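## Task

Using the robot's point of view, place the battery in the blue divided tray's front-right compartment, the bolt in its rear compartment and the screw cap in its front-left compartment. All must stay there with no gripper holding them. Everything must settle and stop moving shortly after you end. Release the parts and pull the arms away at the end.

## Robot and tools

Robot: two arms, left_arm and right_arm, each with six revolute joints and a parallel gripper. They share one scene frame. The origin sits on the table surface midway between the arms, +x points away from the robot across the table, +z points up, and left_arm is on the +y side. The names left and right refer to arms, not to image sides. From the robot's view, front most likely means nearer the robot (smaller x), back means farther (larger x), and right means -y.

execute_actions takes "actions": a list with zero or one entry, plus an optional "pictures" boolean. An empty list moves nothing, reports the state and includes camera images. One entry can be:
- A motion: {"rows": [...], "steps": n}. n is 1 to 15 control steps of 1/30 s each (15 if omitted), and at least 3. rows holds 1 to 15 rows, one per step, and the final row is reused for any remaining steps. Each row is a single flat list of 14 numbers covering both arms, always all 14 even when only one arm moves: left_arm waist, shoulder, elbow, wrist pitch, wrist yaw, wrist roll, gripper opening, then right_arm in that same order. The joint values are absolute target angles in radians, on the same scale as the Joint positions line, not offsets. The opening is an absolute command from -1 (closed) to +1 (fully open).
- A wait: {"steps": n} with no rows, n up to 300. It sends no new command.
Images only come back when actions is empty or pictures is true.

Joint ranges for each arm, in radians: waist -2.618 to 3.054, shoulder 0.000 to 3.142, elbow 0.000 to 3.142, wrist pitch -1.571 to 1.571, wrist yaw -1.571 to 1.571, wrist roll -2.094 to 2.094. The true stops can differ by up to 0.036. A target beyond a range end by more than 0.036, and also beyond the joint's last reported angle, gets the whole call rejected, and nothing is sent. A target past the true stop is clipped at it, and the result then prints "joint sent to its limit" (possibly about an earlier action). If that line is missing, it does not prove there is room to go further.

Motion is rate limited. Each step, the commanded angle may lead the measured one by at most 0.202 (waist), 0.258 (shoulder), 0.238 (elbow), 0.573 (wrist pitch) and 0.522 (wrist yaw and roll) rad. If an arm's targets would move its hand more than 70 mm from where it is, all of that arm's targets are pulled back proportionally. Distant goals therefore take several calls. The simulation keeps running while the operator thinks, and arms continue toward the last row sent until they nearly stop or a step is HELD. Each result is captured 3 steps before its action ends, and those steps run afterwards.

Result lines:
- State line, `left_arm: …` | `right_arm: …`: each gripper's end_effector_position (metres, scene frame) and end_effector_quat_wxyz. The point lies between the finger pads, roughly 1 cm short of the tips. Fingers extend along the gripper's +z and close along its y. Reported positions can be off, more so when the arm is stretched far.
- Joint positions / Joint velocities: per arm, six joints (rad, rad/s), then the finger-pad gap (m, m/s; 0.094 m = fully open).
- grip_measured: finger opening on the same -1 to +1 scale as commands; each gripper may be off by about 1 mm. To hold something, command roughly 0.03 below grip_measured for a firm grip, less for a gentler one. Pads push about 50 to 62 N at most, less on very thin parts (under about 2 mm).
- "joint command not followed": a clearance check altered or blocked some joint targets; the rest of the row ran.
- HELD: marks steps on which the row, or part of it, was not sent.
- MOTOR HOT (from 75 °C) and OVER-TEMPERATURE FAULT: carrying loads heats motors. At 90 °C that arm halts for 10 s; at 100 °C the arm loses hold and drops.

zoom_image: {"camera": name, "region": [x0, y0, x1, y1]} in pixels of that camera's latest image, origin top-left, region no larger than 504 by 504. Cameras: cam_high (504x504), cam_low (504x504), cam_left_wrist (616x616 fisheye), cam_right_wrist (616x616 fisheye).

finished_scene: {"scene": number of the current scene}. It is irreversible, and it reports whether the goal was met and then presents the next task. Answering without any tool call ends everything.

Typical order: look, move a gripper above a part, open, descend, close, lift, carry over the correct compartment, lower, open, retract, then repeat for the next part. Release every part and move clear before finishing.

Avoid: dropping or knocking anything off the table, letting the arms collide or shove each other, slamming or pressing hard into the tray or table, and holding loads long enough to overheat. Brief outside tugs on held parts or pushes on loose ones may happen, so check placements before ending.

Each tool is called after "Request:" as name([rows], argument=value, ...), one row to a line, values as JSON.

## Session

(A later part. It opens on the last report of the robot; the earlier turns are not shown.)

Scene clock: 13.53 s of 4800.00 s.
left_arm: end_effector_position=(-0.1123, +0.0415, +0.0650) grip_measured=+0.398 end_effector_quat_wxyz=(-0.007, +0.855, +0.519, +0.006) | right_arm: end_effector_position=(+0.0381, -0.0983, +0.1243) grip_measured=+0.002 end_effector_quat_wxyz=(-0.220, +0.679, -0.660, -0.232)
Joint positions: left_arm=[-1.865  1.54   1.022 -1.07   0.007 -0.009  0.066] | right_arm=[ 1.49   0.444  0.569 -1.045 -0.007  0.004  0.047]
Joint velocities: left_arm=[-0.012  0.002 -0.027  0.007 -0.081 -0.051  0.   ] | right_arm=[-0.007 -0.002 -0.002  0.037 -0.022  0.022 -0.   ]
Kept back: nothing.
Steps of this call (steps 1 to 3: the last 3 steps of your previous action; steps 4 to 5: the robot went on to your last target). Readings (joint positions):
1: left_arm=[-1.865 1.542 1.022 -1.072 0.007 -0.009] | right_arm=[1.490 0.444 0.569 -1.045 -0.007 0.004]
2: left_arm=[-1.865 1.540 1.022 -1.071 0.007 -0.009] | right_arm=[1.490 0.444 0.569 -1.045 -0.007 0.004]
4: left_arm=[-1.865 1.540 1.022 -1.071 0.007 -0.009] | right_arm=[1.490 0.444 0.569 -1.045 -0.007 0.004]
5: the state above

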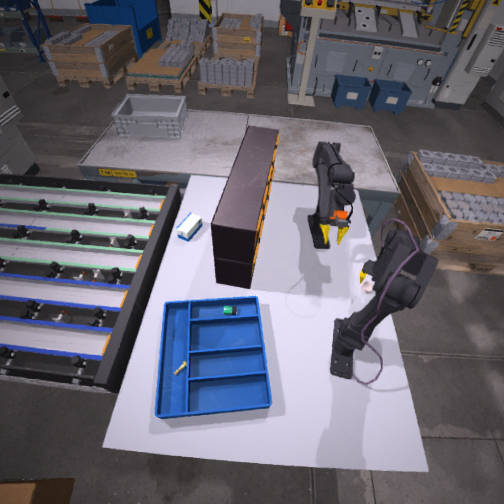

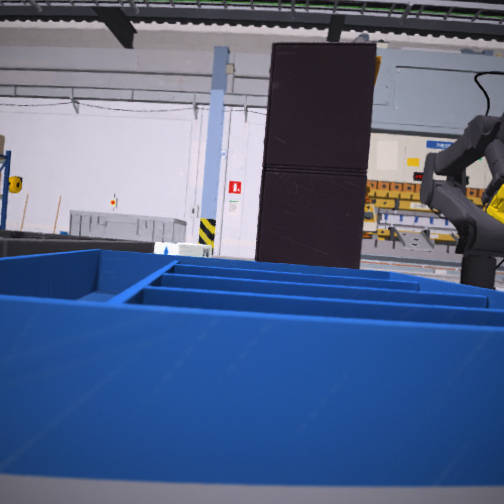

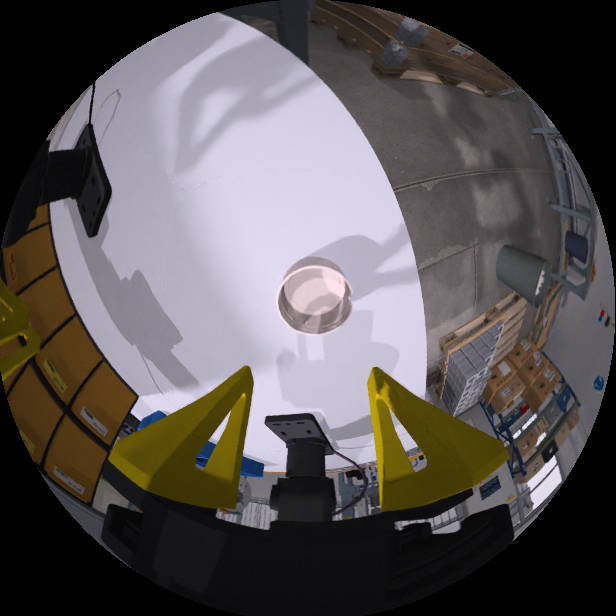

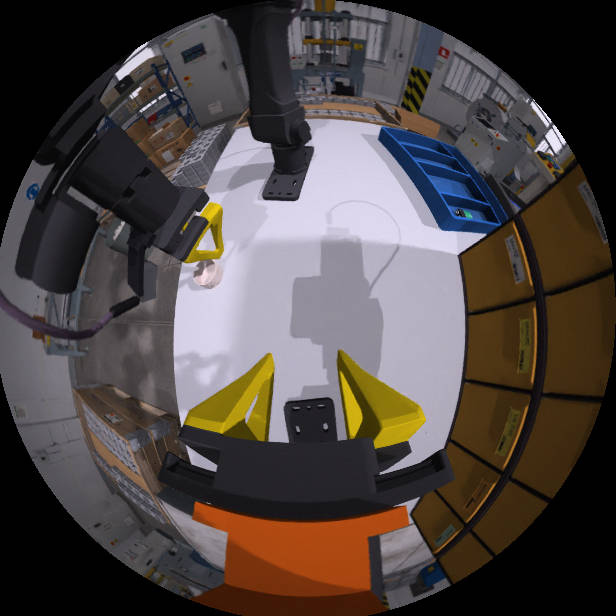

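Request:
execute_actions([
  {"rows":[[-1.88,1.58,1.08,-1.05,0,0,0.4,1.49,0.444,0.569,-1.04,0,0,0],[-1.88,1.6,1.08,-1.02,0,0,0.4,1.49,0.444,0.569,-1.04,0,0,0],[-1.88,1.61,1.07,-1.0,0,0,0.4,1.49,0.444,0.569,-1.04,0,0,0],[-1.88,1.625,1.04,-0.96,0,0,0.4,1.49,0.444,0.569,-1.04,0,0,0],[-1.88,1.64,1.01,-0.92,0,0,0.4,1.49,0.444,0.569,-1.04,0,0,0],[-1.88,1.655,0.98,-0.87,0,0,0.4,1.49,0.444,0.569,-1.04,0,0,0],[-1.88,1.67,0.955,-0.84,0,0,0.4,1.49,0.444,0.569,-1.04,0,0,0]]},
])

Request:
execute_actions([
  {"rows":[[-1.88,1.67,0.955,-0.84,0,0,0.05,1.49,0.444,0.569,-1.04,0,0,0]],"steps":10},
], pictures=true)

Request:
execute_actions([
  {"rows":[[-1.88,1.67,0.955,-0.84,0,0,-0.14,1.49,0.444,0.569,-1.04,0,0,0]],"steps":10},
])

Scene clock: 14.10 s of 4800.00 s.
left_arm: end_effector_position=(-0.1199, +0.0314, +0.0165) grip_measured=+0.398 end_effector_quat_wxyz=(-0.013, +0.856, +0.516, +0.015) | right_arm: end_effector_position=(+0.0381, -0.0983, +0.1243) grip_measured=+0.002 end_effector_quat_wxyz=(-0.220, +0.679, -0.660, -0.232)
Joint positions: left_arm=[-1.873  1.678  0.958 -0.889  0.007 -0.009  0.066] | right_arm=[ 1.49   0.444  0.569 -1.045 -0.007  0.004  0.047]
Joint velocities: left_arm=[-0.022  0.017 -0.076  0.139  0.022 -0.007  0.001] | right_arm=[-0.002 -0.002 -0.002  0.051 -0.007 -0.037 -0.   ]
Steps of this call (steps 1 to 5: the robot went on to your last target; steps 6 to 17: the first 12 steps of this action). Readings (joint positions):
6: left_arm=[-1.866 1.544 1.026 -1.072 0.007 -0.009] | right_arm=[1.490 0.444 0.569 -1.045 -0.007 0.004]
7: left_arm=[-1.868 1.555 1.036 -1.072 0.007 -0.009] | right_arm=[1.490 0.444 0.569 -1.045 -0.007 0.004]
9: left_arm=[-1.871 1.584 1.046 -1.041 0.007 -0.009] | right_arm=[1.490 0.444 0.569 -1.045 -0.007 0.004]
13: left_arm=[-1.873 1.644 0.998 -0.929 0.007 -0.009] | right_arm=[1.490 0.444 0.569 -1.045 -0.007 0.004]
17: the state above

Scene clock: 14.43 s of 4800.00 s.
left_arm: end_effector_position=(-0.1240, +0.0237, +0.0161) grip_measured=+0.052 end_effector_quat_wxyz=(-0.004, +0.857, +0.516, -0.001) | right_arm: end_effector_position=(+0.0381, -0.0983, +0.1243) grip_measured=+0.002 end_effector_quat_wxyz=(-0.220, +0.679, -0.660, -0.232)
Joint positions: left_arm=[-1.873  1.678  0.958 -0.853  0.007 -0.009  0.049] | right_arm=[ 1.49   0.444  0.569 -1.045 -0.007  0.004  0.047]
Joint velocities: left_arm=[-0.017 -0.002 -0.007  0.066  0.081  0.022 -0.001] | right_arm=[-0.012  0.022  0.002 -0.007 -0.11  -0.037 -0.001]
Steps of this call (steps 1 to 3: the last 3 steps of your previous action; steps 4 to 10: the first 7 steps of this action). Readings (joint positions):
4: left_arm=[-1.873 1.678 0.958 -0.866 0.007 -0.009] | right_arm=[1.490 0.444 0.569 -1.045 -0.007 0.004]
5: left_arm=[-1.873 1.678 0.958 -0.862 0.007 -0.009] | right_arm=[1.490 0.444 0.569 -1.045 -0.007 0.004]
7: left_arm=[-1.873 1.678 0.958 -0.857 0.007 -0.009] | right_arm=[1.490 0.444 0.569 -1.045 -0.007 0.004]
10: the state above

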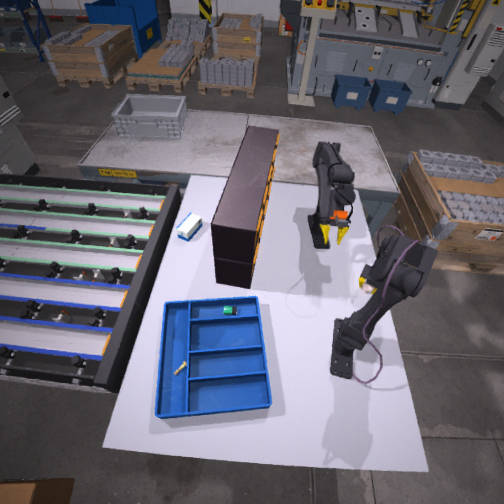

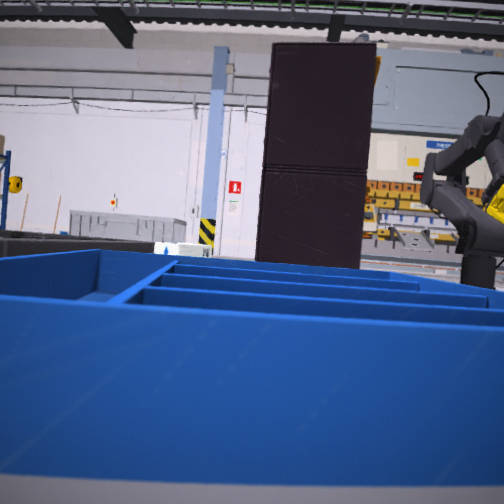

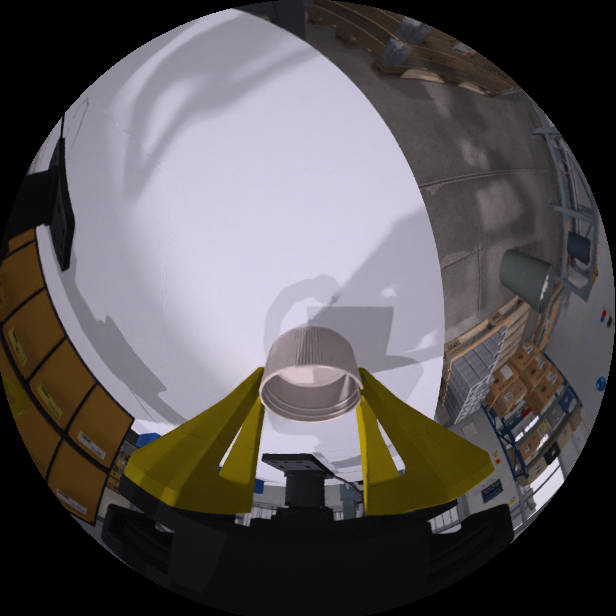

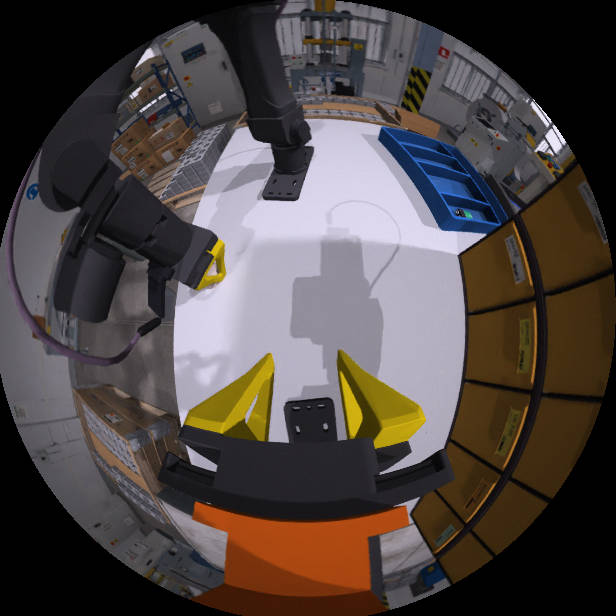

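Scene clock: 14.77 s of 4800.00 s.
left_arm: end_effector_position=(-0.1244, +0.0230, +0.0161) grip_measured=-0.093 end_effector_quat_wxyz=(-0.003, +0.857, +0.516, -0.002) | right_arm: end_effector_position=(+0.0381, -0.0983, +0.1243) grip_measured=+0.002 end_effector_quat_wxyz=(-0.220, +0.679, -0.660, -0.232)
Joint positions: left_arm=[-1.873  1.678  0.958 -0.849  0.007 -0.009  0.043] | right_arm=[ 1.49   0.444  0.569 -1.045 -0.007  0.004  0.047]
Joint velocities: left_arm=[-0.012 -0.017 -0.022  0.022 -0.051  0.022  0.001] | right_arm=[-0.002 -0.002  0.002  0.066  0.007 -0.007  0.   ]
Steps of this call (steps 1 to 3: the last 3 steps of your previous action; steps 4 to 10: the first 7 steps of this action). Readings (joint positions):
4: left_arm=[-1.873 1.678 0.958 -0.851 0.007 -0.009] | right_arm=[1.490 0.444 0.569 -1.045 -0.007 0.004]
5: left_arm=[-1.873 1.678 0.958 -0.850 0.007 -0.009] | right_arm=[1.490 0.444 0.569 -1.045 -0.007 0.004]
7: left_arm=[-1.873 1.678 0.958 -0.850 0.007 -0.009] | right_arm=[1.490 0.444 0.569 -1.045 -0.007 0.004]
10: the state above

Request:
execute_actions([
  {"rows":[[-1.88,1.6,0.97,-0.92,0,0,-0.125,1.49,0.444,0.569,-1.04,0,0,0],[-1.88,1.52,0.98,-1.0,0,0,-0.125,1.49,0.444,0.569,-1.04,0,0,0],[-1.88,1.44,0.97,-1.08,0,0,-0.125,1.49,0.444,0.569,-1.04,0,0,0],[-1.88,1.35,0.96,-1.15,0,0,-0.125,1.49,0.444,0.569,-1.04,0,0,0],[-1.88,1.26,0.94,-1.22,0,0,-0.125,1.49,0.444,0.569,-1.04,0,0,0],[-1.88,1.18,0.92,-1.27,0,0,-0.125,1.49,0.444,0.569,-1.04,0,0,0],[-1.85,1.1,0.9,-1.3,0,0,-0.125,1.49,0.444,0.569,-1.04,0,0,0]],"steps":12},
])

Request:
execute_actions([
  {"rows":[[0.668,1.1,0.9,-1.3,0,-0.5,-0.125,1.49,0.444,0.569,-1.04,0,0,0]]},
])

Request:
execute_actions([
  {"rows":[[0.668,1.1,0.9,-1.3,0,-1.18,-0.125,1.49,0.444,0.569,-1.04,0,0,0]],"steps":13},
])

Request:
execute_actions([
  {"rows":[[0.668,1.7,1.55,-1.38,0,-1.18,-0.125,1.49,0.444,0.569,-1.04,0,0,0]],"steps":13},
])

Request:
execute_actions([
  {"rows":[[0.668,1.8,1.7,-1.4,0,-1.18,-0.125,1.49,0.444,0.569,-1.04,0,0,0],[0.668,1.9,1.8,-1.4,0,-1.18,-0.125,1.49,0.444,0.569,-1.04,0,0,0],[0.668,2.0,1.9,-1.4,0,-1.18,-0.125,1.49,0.444,0.569,-1.04,0,0,0],[0.668,2.07,2.0,-1.4,0,-1.18,-0.125,1.49,0.444,0.569,-1.04,0,0,0],[0.668,2.14,2.07,-1.4,0,-1.18,-0.125,1.49,0.444,0.569,-1.04,0,0,0],[0.668,2.19,2.07,-1.4,0,-1.18,-0.125,1.49,0.444,0.569,-1.04,0,0,0]]},
])

Request:
execute_actions([
  {"steps":8},
], pictures=true)

Scene clock: 15.57 s of 4800.00 s.
left_arm: end_effector_position=(-0.0978, +0.0673, +0.1209) grip_measured=-0.093 end_effector_quat_wxyz=(+0.050, +0.849, +0.517, -0.090) | right_arm: end_effector_position=(+0.0381, -0.0983, +0.1243) grip_measured=+0.002 end_effector_quat_wxyz=(-0.220, +0.679, -0.660, -0.232)
Joint positions: left_arm=[-1.862  1.171  0.94  -1.133  0.007 -0.009  0.043] | right_arm=[ 1.49   0.444  0.569 -1.045 -0.007  0.004  0.047]
Joint velocities: left_arm=[ 0.105 -1.897 -0.12  -1.311 -0.037 -0.007  0.001] | right_arm=[ 0.002 -0.042 -0.007  0.007  0.007 -0.051 -0.   ]
Steps of this call (steps 1 to 3: the last 3 steps of your previous action; steps 4 to 15: the robot went on to your last target; steps 16 to 24: the first 9 steps of this action). Readings (joint positions):
16: left_arm=[-1.873 1.673 0.958 -0.853 0.007 -0.009] | right_arm=[1.490 0.444 0.569 -1.045 -0.007 0.004]
17: left_arm=[-1.873 1.654 0.958 -0.869 0.007 -0.009] | right_arm=[1.490 0.444 0.569 -1.045 -0.007 0.004]
19: left_arm=[-1.873 1.555 0.958 -0.938 0.007 -0.009] | right_arm=[1.490 0.444 0.569 -1.045 -0.007 0.004]
23: left_arm=[-1.867 1.242 0.946 -1.093 0.007 -0.009] | right_arm=[1.490 0.444 0.569 -1.045 -0.007 0.004]
24: the state above

Scene clock: 16.07 s of 4800.00 s.
left_arm: end_effector_position=(+0.0674, +0.0939, +0.1199) grip_measured=-0.093 end_effector_quat_wxyz=(+0.036, +0.372, +0.927, -0.043) | right_arm: end_effector_position=(+0.0381, -0.0983, +0.1243) grip_measured=+0.002 end_effector_quat_wxyz=(-0.220, +0.679, -0.660, -0.232)
Joint positions: left_arm=[-1.023  1.098  0.91  -1.27   0.005 -0.454  0.043] | right_arm=[ 1.49   0.444  0.569 -1.045 -0.007  0.004  0.047]
Joint velocities: left_arm=[ 2.122  0.002  0.012  0.037 -0.051 -0.198 -0.001] | right_arm=[-0.002 -0.022  0.002 -0.007  0.022  0.007 -0.001]
Steps of this call (steps 1 to 3: the last 3 steps of your previous action; steps 4 to 15: the first 12 steps of this action). Readings (joint positions):
4: left_arm=[-1.830 1.082 0.929 -1.241 0.019 -0.075] | right_arm=[1.490 0.444 0.569 -1.045 -0.007 0.004]
5: left_arm=[-1.761 1.086 0.922 -1.249 0.021 -0.158] | right_arm=[1.490 0.444 0.569 -1.045 -0.007 0.004]
7: left_arm=[-1.612 1.094 0.913 -1.260 0.015 -0.278] | right_arm=[1.490 0.444 0.569 -1.045 -0.007 0.004]
11: left_arm=[-1.318 1.098 0.910 -1.268 0.008 -0.403] | right_arm=[1.490 0.444 0.569 -1.045 -0.007 0.004]
15: the state above

Scene clock: 16.50 s of 4800.00 s.
left_arm: end_effector_position=(+0.1784, +0.2166, +0.1199) grip_measured=-0.093 end_effector_quat_wxyz=(+0.043, -0.398, +0.915, -0.036) | right_arm: end_effector_position=(+0.0381, -0.0983, +0.1243) grip_measured=+0.002 end_effector_quat_wxyz=(-0.220, +0.679, -0.660, -0.232)
Joint positions: left_arm=[-0.066  1.098  0.91  -1.271  0.003 -1.08   0.043] | right_arm=[ 1.49   0.444  0.569 -1.045 -0.007  0.004  0.047]
Joint velocities: left_arm=[ 2.112  0.002  0.017  0.007  0.066 -0.593 -0.001] | right_arm=[ 0.002 -0.007 -0.002 -0.066  0.022  0.007  0.001]
Steps of this call (steps 1 to 3: the last 3 steps of your previous action; steps 4 to 13: the first 10 steps of this action). Readings (joint positions):
4: left_arm=[-0.729 1.098 0.910 -1.271 0.004 -0.544] | right_arm=[1.490 0.444 0.569 -1.045 -0.007 0.004]
5: left_arm=[-0.655 1.098 0.910 -1.271 0.004 -0.643] | right_arm=[1.490 0.444 0.569 -1.045 -0.007 0.004]
7: left_arm=[-0.508 1.098 0.910 -1.271 0.003 -0.826] | right_arm=[1.490 0.444 0.569 -1.045 -0.007 0.004]
11: left_arm=[-0.213 1.098 0.910 -1.271 0.003 -1.029] | right_arm=[1.490 0.444 0.569 -1.045 -0.007 0.004]
13: the state above

Scene clock: 16.93 s of 4800.00 s.
left_arm: end_effector_position=(+0.2896, +0.4114, +0.1379) grip_measured=-0.092 end_effector_quat_wxyz=(-0.017, +0.732, -0.681, +0.007) | right_arm: end_effector_position=(+0.0381, -0.0983, +0.1243) grip_measured=+0.002 end_effector_quat_wxyz=(-0.220, +0.679, -0.660, -0.232)
Joint positions: left_arm=[ 0.674  1.724  1.51  -1.32   0.001 -1.163  0.043] | right_arm=[ 1.49   0.444  0.569 -1.045 -0.007  0.004  0.047]
Joint velocities: left_arm=[ 0.286  0.256  0.256  0.125 -0.11  -0.095  0.   ] | right_arm=[-0.007  0.012 -0.017 -0.007  0.051 -0.066  0.   ]
Steps of this call (steps 1 to 3: the last 3 steps of your previous action; steps 4 to 13: the first 10 steps of this action). Readings (joint positions):
4: left_arm=[0.229 1.130 0.942 -1.306 0.004 -1.133] | right_arm=[1.490 0.444 0.569 -1.045 -0.007 0.004]
5: left_arm=[0.300 1.205 1.018 -1.361 0.005 -1.141] | right_arm=[1.490 0.444 0.569 -1.045 -0.007 0.004]
7: left_arm=[0.431 1.375 1.176 -1.370 0.008 -1.151] | right_arm=[1.490 0.444 0.569 -1.045 -0.007 0.004]
11: left_arm=[0.633 1.671 1.459 -1.349 0.006 -1.161] | right_arm=[1.490 0.444 0.569 -1.045 -0.007 0.004]
13: the state above

Scene clock: 17.43 s of 4800.00 s.
left_arm: end_effector_position=(+0.3914, +0.4649, +0.0887) grip_measured=-0.092 end_effector_quat_wxyz=(-0.003, +0.735, -0.679, +0.001) | right_arm: end_effector_position=(+0.0381, -0.0983, +0.1243) grip_measured=+0.002 end_effector_quat_wxyz=(-0.220, +0.679, -0.660, -0.232)
Joint positions: left_arm=[ 0.674  2.236  2.039 -1.367 -0.    -1.169  0.043] | right_arm=[ 1.49   0.444  0.569 -1.045 -0.007  0.004  0.047]
Joint velocities: left_arm=[-0.002  0.139  0.007 -0.168 -0.007  0.022 -0.   ] | right_arm=[-0.007  0.002 -0.007  0.022 -0.037 -0.007  0.   ]
Steps of this call (steps 1 to 3: the last 3 steps of your previous action; steps 4 to 15: the first 12 steps of this action). Readings (joint positions):
4: left_arm=[0.676 1.736 1.545 -1.363 -0.000 -1.167] | right_arm=[1.490 0.444 0.569 -1.045 -0.007 0.004]
5: left_arm=[0.675 1.771 1.610 -1.401 -0.000 -1.168] | right_arm=[1.490 0.444 0.569 -1.045 -0.007 0.004]
7: left_arm=[0.674 1.889 1.785 -1.422 -0.000 -1.169] | right_arm=[1.490 0.444 0.569 -1.045 -0.007 0.004]
11: left_arm=[0.674 2.148 2.034 -1.364 -0.000 -1.169] | right_arm=[1.490 0.444 0.569 -1.045 -0.007 0.004]
15: the state above

Scene clock: 17.70 s of 4800.00 s.
left_arm: end_effector_position=(+0.3883, +0.4633, +0.0997) grip_measured=-0.092 end_effector_quat_wxyz=(-0.008, +0.735, -0.679, +0.003) | right_arm: end_effector_position=(+0.0381, -0.0983, +0.1243) grip_measured=+0.002 end_effector_quat_wxyz=(-0.220, +0.679, -0.660, -0.232)
Joint positions: left_arm=[ 0.674  2.21   2.039 -1.384 -0.    -1.169  0.043] | right_arm=[ 1.49   0.444  0.569 -1.045 -0.007  0.004  0.047]
Joint velocities: left_arm=[-0.007 -0.032  0.007 -0.037  0.022  0.051 -0.   ] | right_arm=[-0.007 -0.012 -0.002 -0.037 -0.037  0.022 -0.   ]
Kept back: nothing.
Steps of this call (steps 1 to 3: the last 3 steps of your previous action; steps 4 to 8: the robot went on to your last target). Readings (joint positions):
1: left_arm=[0.674 2.238 2.039 -1.371 -0.000 -1.169] | right_arm=[1.490 0.444 0.569 -1.045 -0.007 0.004]
2: left_arm=[0.674 2.236 2.039 -1.375 -0.000 -1.169] | right_arm=[1.490 0.444 0.569 -1.045 -0.007 0.004]
4: left_arm=[0.674 2.224 2.039 -1.379 -0.000 -1.169] | right_arm=[1.490 0.444 0.569 -1.045 -0.007 0.004]
8: the state above

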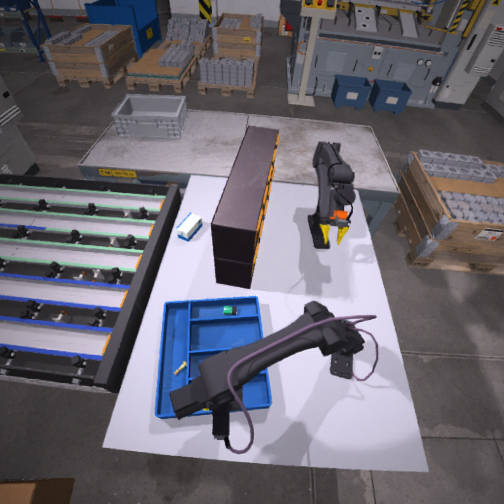

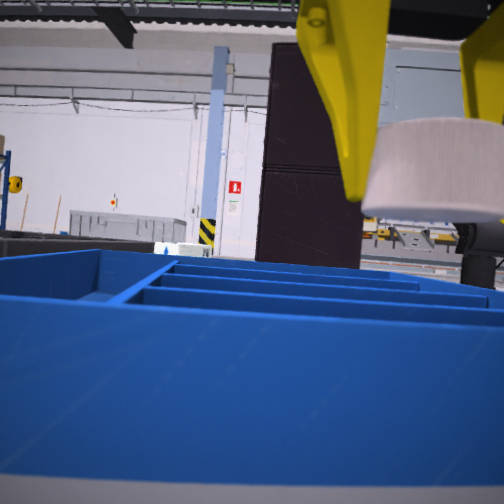

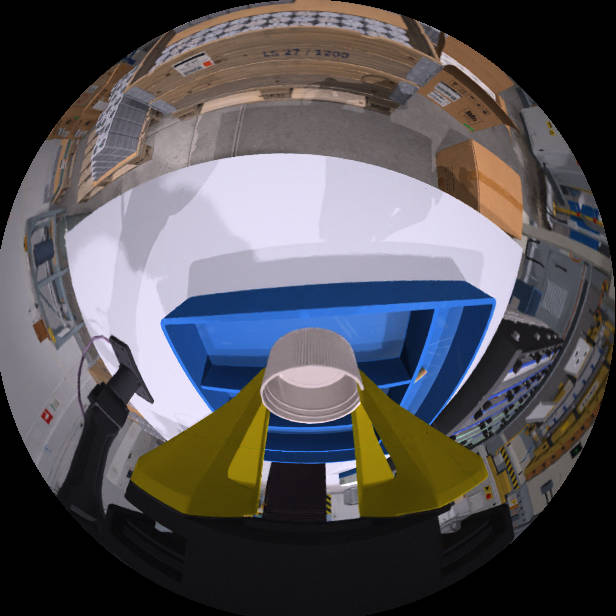

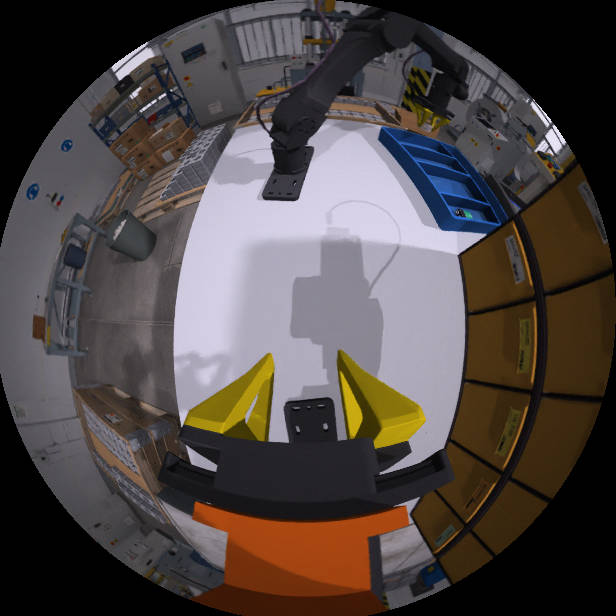

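Request:
execute_actions([
  {"rows":[[0.602,2.17,2.0,-1.38,0,-1.23,-0.125,1.49,0.444,0.569,-1.04,0,0,0],[0.602,2.17,1.98,-1.36,0,-1.23,-0.125,1.49,0.444,0.569,-1.04,0,0,0],[0.602,2.17,1.95,-1.33,0,-1.23,-0.125,1.49,0.444,0.569,-1.04,0,0,0],[0.602,2.17,1.92,-1.3,0,-1.23,-0.125,1.49,0.444,0.569,-1.04,0,0,0],[0.602,2.17,1.88,-1.26,0,-1.23,-0.125,1.49,0.444,0.569,-1.04,0,0,0],[0.602,2.17,1.85,-1.23,0,-1.23,-0.125,1.49,0.444,0.569,-1.04,0,0,0]]},
], pictures=true)

Scene clock: 25.00 s of 4800.00 s.
left_arm: end_effector_position=(+0.3882, +0.4251, +0.0626) grip_measured=-0.092 end_effector_quat_wxyz=(+0.013, +0.723, -0.691, -0.005) | right_arm: end_effector_position=(+0.0381, -0.0983, +0.1243) grip_measured=+0.002 end_effector_quat_wxyz=(-0.220, +0.679, -0.660, -0.232)
Joint positions: left_arm=[ 0.594  2.186  1.854 -1.266  0.002 -1.215  0.043] | right_arm=[ 1.49   0.444  0.569 -1.045 -0.007  0.004  0.047]
Joint velocities: left_arm=[ 0.037 -0.007 -0.007  0.125  0.022  0.022 -0.   ] | right_arm=[ 0.017  0.007 -0.007 -0.022 -0.051  0.037 -0.001]
Steps of this call (steps 1 to 30: the robot went on to your last target; steps 31 to 90: nothing new was sent; then 3.90 s passed at rest; steps 91 to 102: the first 12 steps of this action). Readings (joint positions):
91: left_arm=[0.670 2.206 2.034 -1.383 -0.002 -1.176] | right_arm=[1.490 0.444 0.569 -1.045 -0.007 0.004]
92: left_arm=[0.662 2.201 2.022 -1.378 -0.003 -1.185] | right_arm=[1.490 0.444 0.569 -1.045 -0.007 0.004]
94: left_arm=[0.634 2.188 1.982 -1.358 -0.003 -1.197] | right_arm=[1.490 0.444 0.569 -1.045 -0.007 0.004]
98: left_arm=[0.592 2.180 1.878 -1.292 0.001 -1.210] | right_arm=[1.490 0.444 0.569 -1.045 -0.007 0.004]
102: the state above

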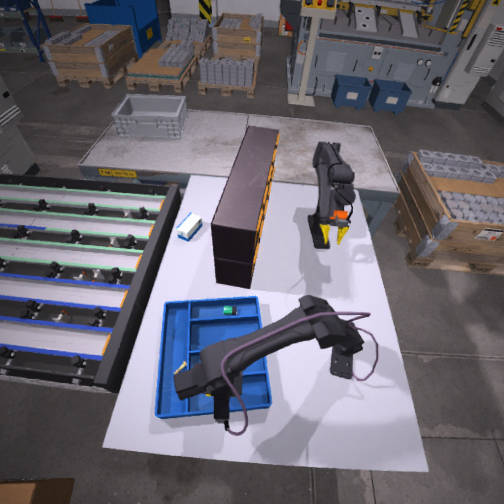

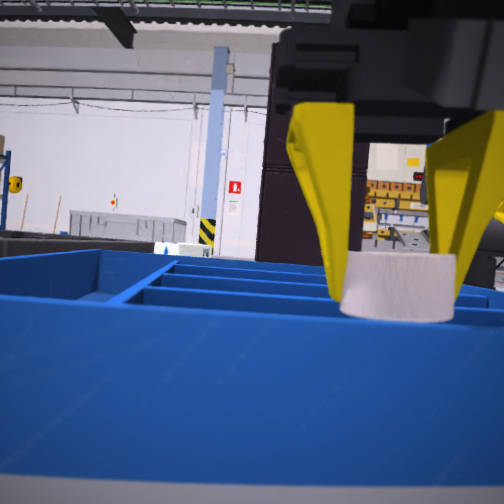

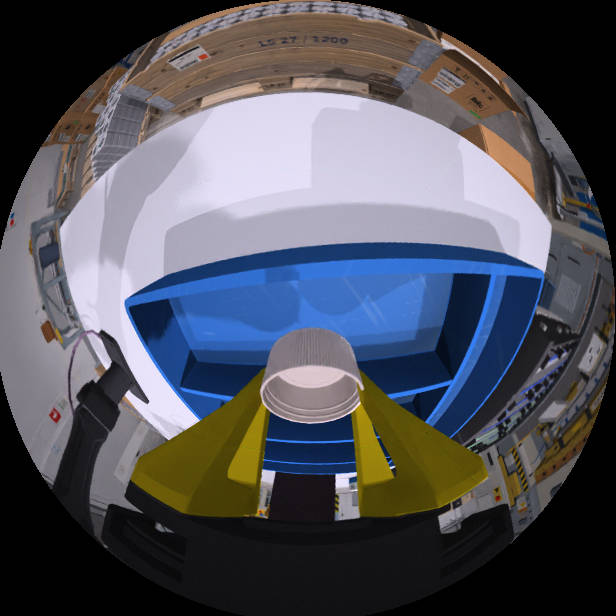

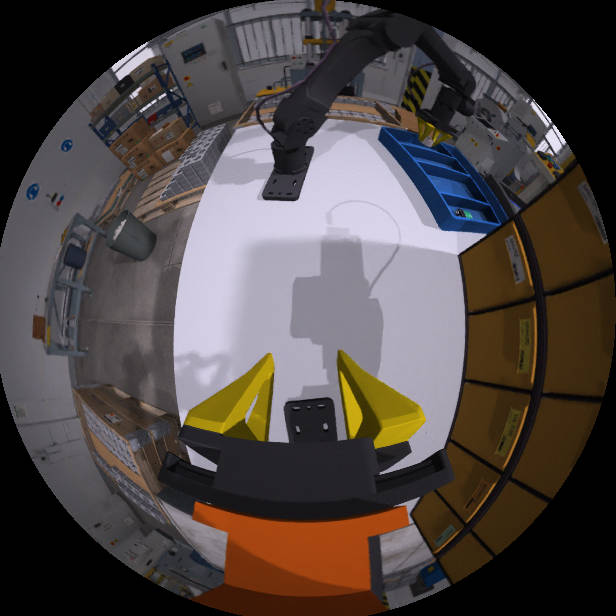

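Request:
execute_actions([
  {"rows":[[0.615,2.17,1.84,-1.21,0,-1.23,-0.125,1.49,0.444,0.569,-1.04,0,0,0],[0.615,2.175,1.82,-1.19,0,-1.23,-0.125,1.49,0.444,0.569,-1.04,0,0,0],[0.615,2.18,1.79,-1.16,0,-1.23,-0.125,1.49,0.444,0.569,-1.04,0,0,0],[0.615,2.185,1.76,-1.13,0,-1.23,-0.125,1.49,0.444,0.569,-1.04,0,0,0],[0.615,2.19,1.73,-1.1,0,-1.23,-0.125,1.49,0.444,0.569,-1.04,0,0,0]],"steps":14},
], pictures=true)

Scene clock: 25.47 s of 4800.00 s.
left_arm: end_effector_position=(+0.3825, +0.4301, +0.0260) grip_measured=-0.092 end_effector_quat_wxyz=(+0.016, +0.730, -0.684, -0.006) | right_arm: end_effector_position=(+0.0381, -0.0983, +0.1243) grip_measured=+0.002 end_effector_quat_wxyz=(-0.220, +0.679, -0.660, -0.232)
Joint positions: left_arm=[ 0.61   2.203  1.734 -1.136  0.002 -1.219  0.043] | right_arm=[ 1.49   0.444  0.569 -1.045 -0.007  0.004  0.047]
Joint velocities: left_arm=[ 0.002 -0.012 -0.002 -0.037 -0.11  -0.051 -0.   ] | right_arm=[-0.002  0.017 -0.007 -0.037 -0.066 -0.051  0.001]
Steps of this call (steps 1 to 3: the last 3 steps of your previous action; steps 4 to 14: the first 11 steps of this action). Readings (joint positions):
4: left_arm=[0.597 2.186 1.854 -1.246 0.002 -1.217] | right_arm=[1.490 0.444 0.569 -1.045 -0.007 0.004]
5: left_arm=[0.598 2.186 1.850 -1.237 0.002 -1.217] | right_arm=[1.490 0.444 0.569 -1.045 -0.007 0.004]
7: left_arm=[0.603 2.184 1.825 -1.202 0.002 -1.218] | right_arm=[1.490 0.444 0.569 -1.045 -0.007 0.004]
11: left_arm=[0.610 2.194 1.746 -1.147 0.002 -1.218] | right_arm=[1.490 0.444 0.569 -1.045 -0.007 0.004]
14: the state above

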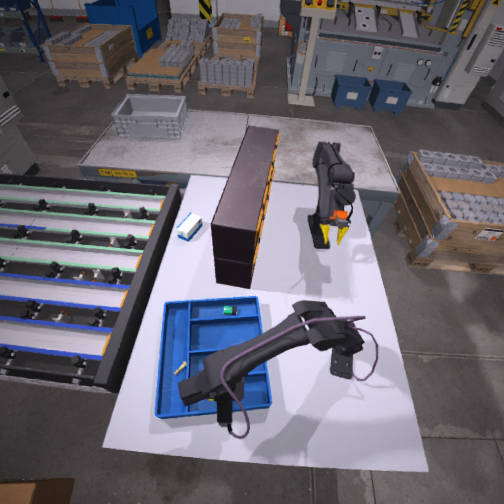

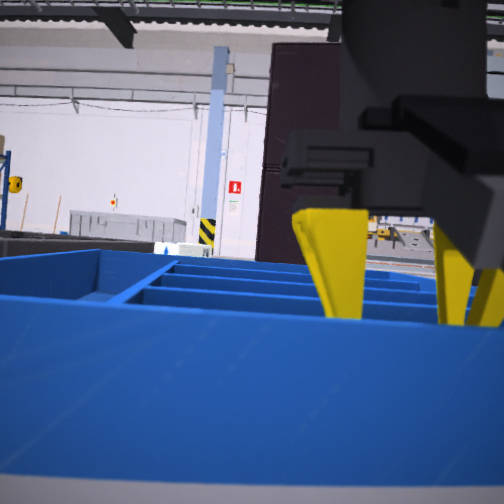

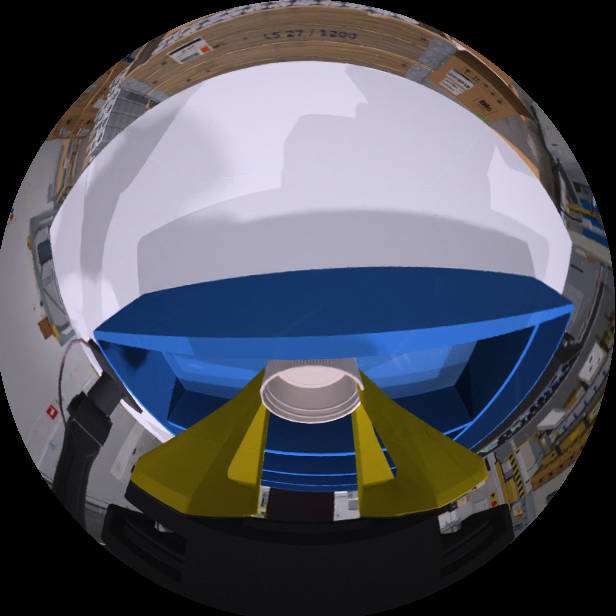

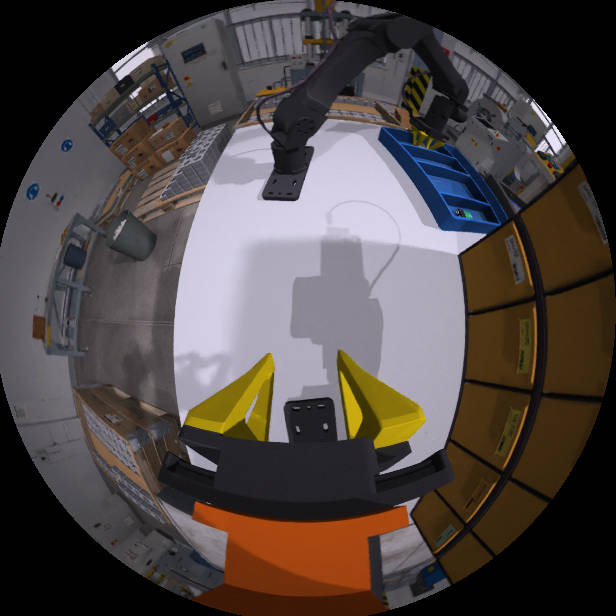

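Request:
execute_actions([
  {"rows":[[0.615,2.19,1.73,-1.1,0,-1.23,0.2,1.49,0.444,0.569,-1.04,0,0,0],[0.615,2.19,1.73,-1.1,0,-1.23,0.2,1.49,0.444,0.569,-1.04,0,0,0],[0.615,2.19,1.73,-1.1,0,-1.23,0.2,1.49,0.444,0.569,-1.04,0,0,0],[0.615,2.19,1.73,-1.1,0,-1.23,0.2,1.49,0.444,0.569,-1.04,0,0,0],[0.615,2.12,1.77,-1.2,0,-1.23,0.2,1.49,0.444,0.569,-1.04,0,0,0],[0.615,2.03,1.8,-1.3,0,-1.23,0.2,1.49,0.444,0.569,-1.04,0,0,0]],"steps":13},
])

Request:
execute_actions([
  {"rows":[[0.9,1.2,1.0,-1.3,0,-1.0,0.2,1.49,0.444,0.569,-1.04,0,0,0]]},
])

Request:
execute_actions([
  {"steps":10},
], pictures=true)

Scene clock: 25.93 s of 4800.00 s.
left_arm: end_effector_position=(+0.3751, +0.4268, +0.0799) grip_measured=+0.198 end_effector_quat_wxyz=(-0.009, +0.730, -0.684, +0.005) | right_arm: end_effector_position=(+0.0381, -0.0983, +0.1243) grip_measured=+0.002 end_effector_quat_wxyz=(-0.220, +0.679, -0.660, -0.232)
Joint positions: left_arm=[ 0.61   2.081  1.759 -1.229  0.002 -1.219  0.056] | right_arm=[ 1.49   0.444  0.569 -1.045 -0.007  0.004  0.047]
Joint velocities: left_arm=[-0.007 -0.799  0.359 -0.418 -0.051 -0.051 -0.   ] | right_arm=[-0.007  0.002 -0.017  0.022 -0.051 -0.051  0.001]
Steps of this call (steps 1 to 3: the last 3 steps of your previous action; step 4: the robot went on to your last target; steps 5 to 14: the first 10 steps of this action). Readings (joint positions):
5: left_arm=[0.610 2.203 1.734 -1.117 0.002 -1.219] | right_arm=[1.490 0.444 0.569 -1.045 -0.007 0.004]
6: left_arm=[0.610 2.203 1.734 -1.114 0.002 -1.219] | right_arm=[1.490 0.444 0.569 -1.045 -0.007 0.004]
8: left_arm=[0.610 2.203 1.734 -1.111 0.002 -1.219] | right_arm=[1.490 0.444 0.569 -1.045 -0.007 0.004]
12: left_arm=[0.610 2.138 1.739 -1.187 0.002 -1.219] | right_arm=[1.490 0.444 0.569 -1.045 -0.007 0.004]
14: the state above

Scene clock: 26.43 s of 4800.00 s.
left_arm: end_effector_position=(+0.1658, +0.4054, +0.1309) grip_measured=+0.198 end_effector_quat_wxyz=(-0.040, +0.770, -0.637, +0.004) | right_arm: end_effector_position=(+0.0381, -0.0983, +0.1243) grip_measured=+0.002 end_effector_quat_wxyz=(-0.220, +0.679, -0.660, -0.232)
Joint positions: left_arm=[ 0.912  1.276  1.065 -1.279 -0.006 -1.039  0.056] | right_arm=[ 1.49   0.444  0.569 -1.045 -0.007  0.004  0.047]
Joint velocities: left_arm=[-0.11  -1.902 -1.263 -0.799  0.051  0.212 -0.001] | right_arm=[ 0.002 -0.002  0.002 -0.051  0.051  0.11  -0.001]
Steps of this call (steps 1 to 3: the last 3 steps of your previous action; steps 4 to 15: the first 12 steps of this action). Readings (joint positions):
4: left_arm=[0.621 1.995 1.764 -1.237 0.007 -1.199] | right_arm=[1.490 0.444 0.569 -1.045 -0.007 0.004]
5: left_arm=[0.640 1.952 1.709 -1.222 0.013 -1.175] | right_arm=[1.490 0.444 0.569 -1.045 -0.007 0.004]
7: left_arm=[0.716 1.853 1.600 -1.230 0.014 -1.137] | right_arm=[1.490 0.444 0.569 -1.045 -0.007 0.004]
11: left_arm=[0.890 1.598 1.344 -1.235 0.002 -1.076] | right_arm=[1.490 0.444 0.569 -1.045 -0.007 0.004]
15: the state above

Scene clock: 26.77 s of 4800.00 s.
left_arm: end_effector_position=(+0.1501, +0.3903, +0.1312) grip_measured=+0.198 end_effector_quat_wxyz=(-0.039, +0.760, -0.649, +0.003) | right_arm: end_effector_position=(+0.0381, -0.0983, +0.1243) grip_measured=+0.002 end_effector_quat_wxyz=(-0.220, +0.679, -0.660, -0.232)
Joint positions: left_arm=[ 0.907  1.193  1.012 -1.312 -0.005 -1.014  0.056] | right_arm=[ 1.49   0.444  0.569 -1.045 -0.007  0.004  0.047]
Joint velocities: left_arm=[-0.002  0.007  0.007  0.051 -0.066  0.007  0.001] | right_arm=[-0.002  0.012  0.002  0.037 -0.022 -0.051  0.   ]
Kept back: nothing.
Steps of this call (steps 1 to 3: the last 3 steps of your previous action; steps 4 to 10: the robot went on to your last target). Readings (joint positions):
1: left_arm=[0.909 1.226 1.034 -1.306 -0.005 -1.034] | right_arm=[1.490 0.444 0.569 -1.045 -0.007 0.004]
2: left_arm=[0.907 1.199 1.020 -1.324 -0.005 -1.030] | right_arm=[1.490 0.444 0.569 -1.045 -0.007 0.004]
4: left_arm=[0.907 1.191 1.015 -1.329 -0.005 -1.023] | right_arm=[1.490 0.444 0.569 -1.045 -0.007 0.004]
8: left_arm=[0.907 1.193 1.012 -1.316 -0.005 -1.016] | right_arm=[1.490 0.444 0.569 -1.045 -0.007 0.004]
10: the state above

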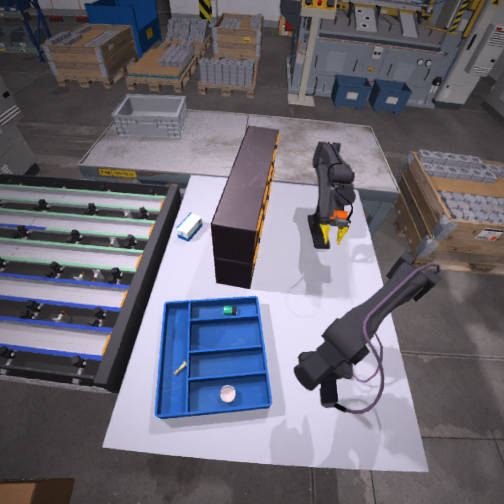

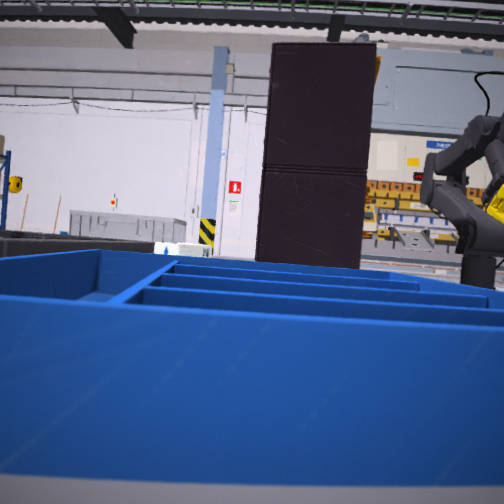

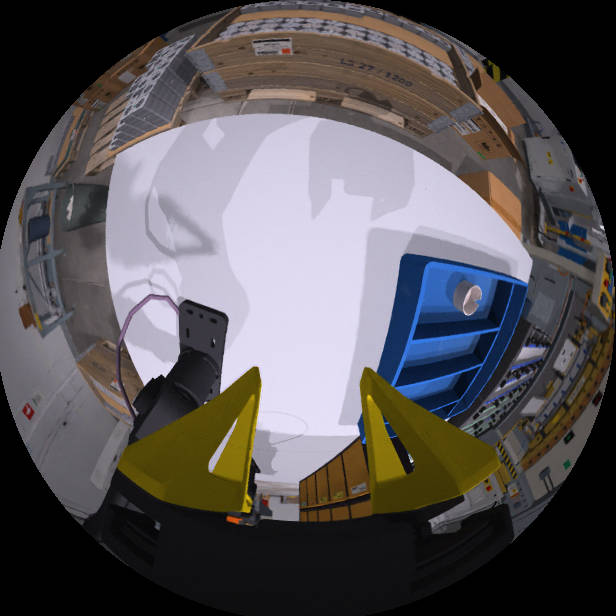

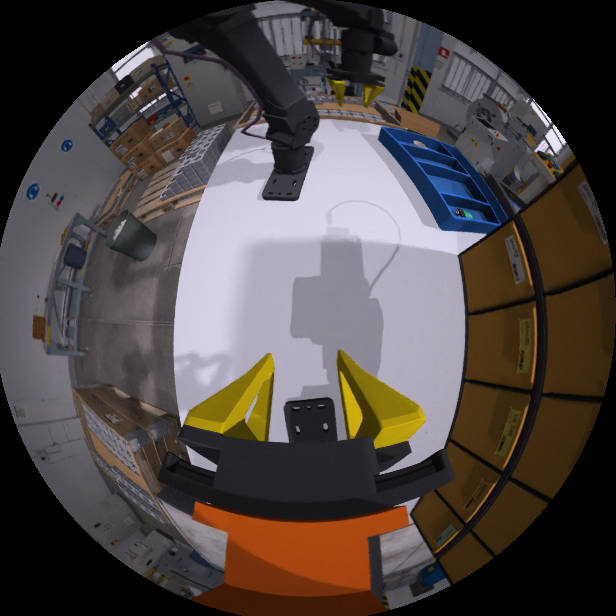

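Request:
finished_scene(scene=2)

The scene is finished: the task was done.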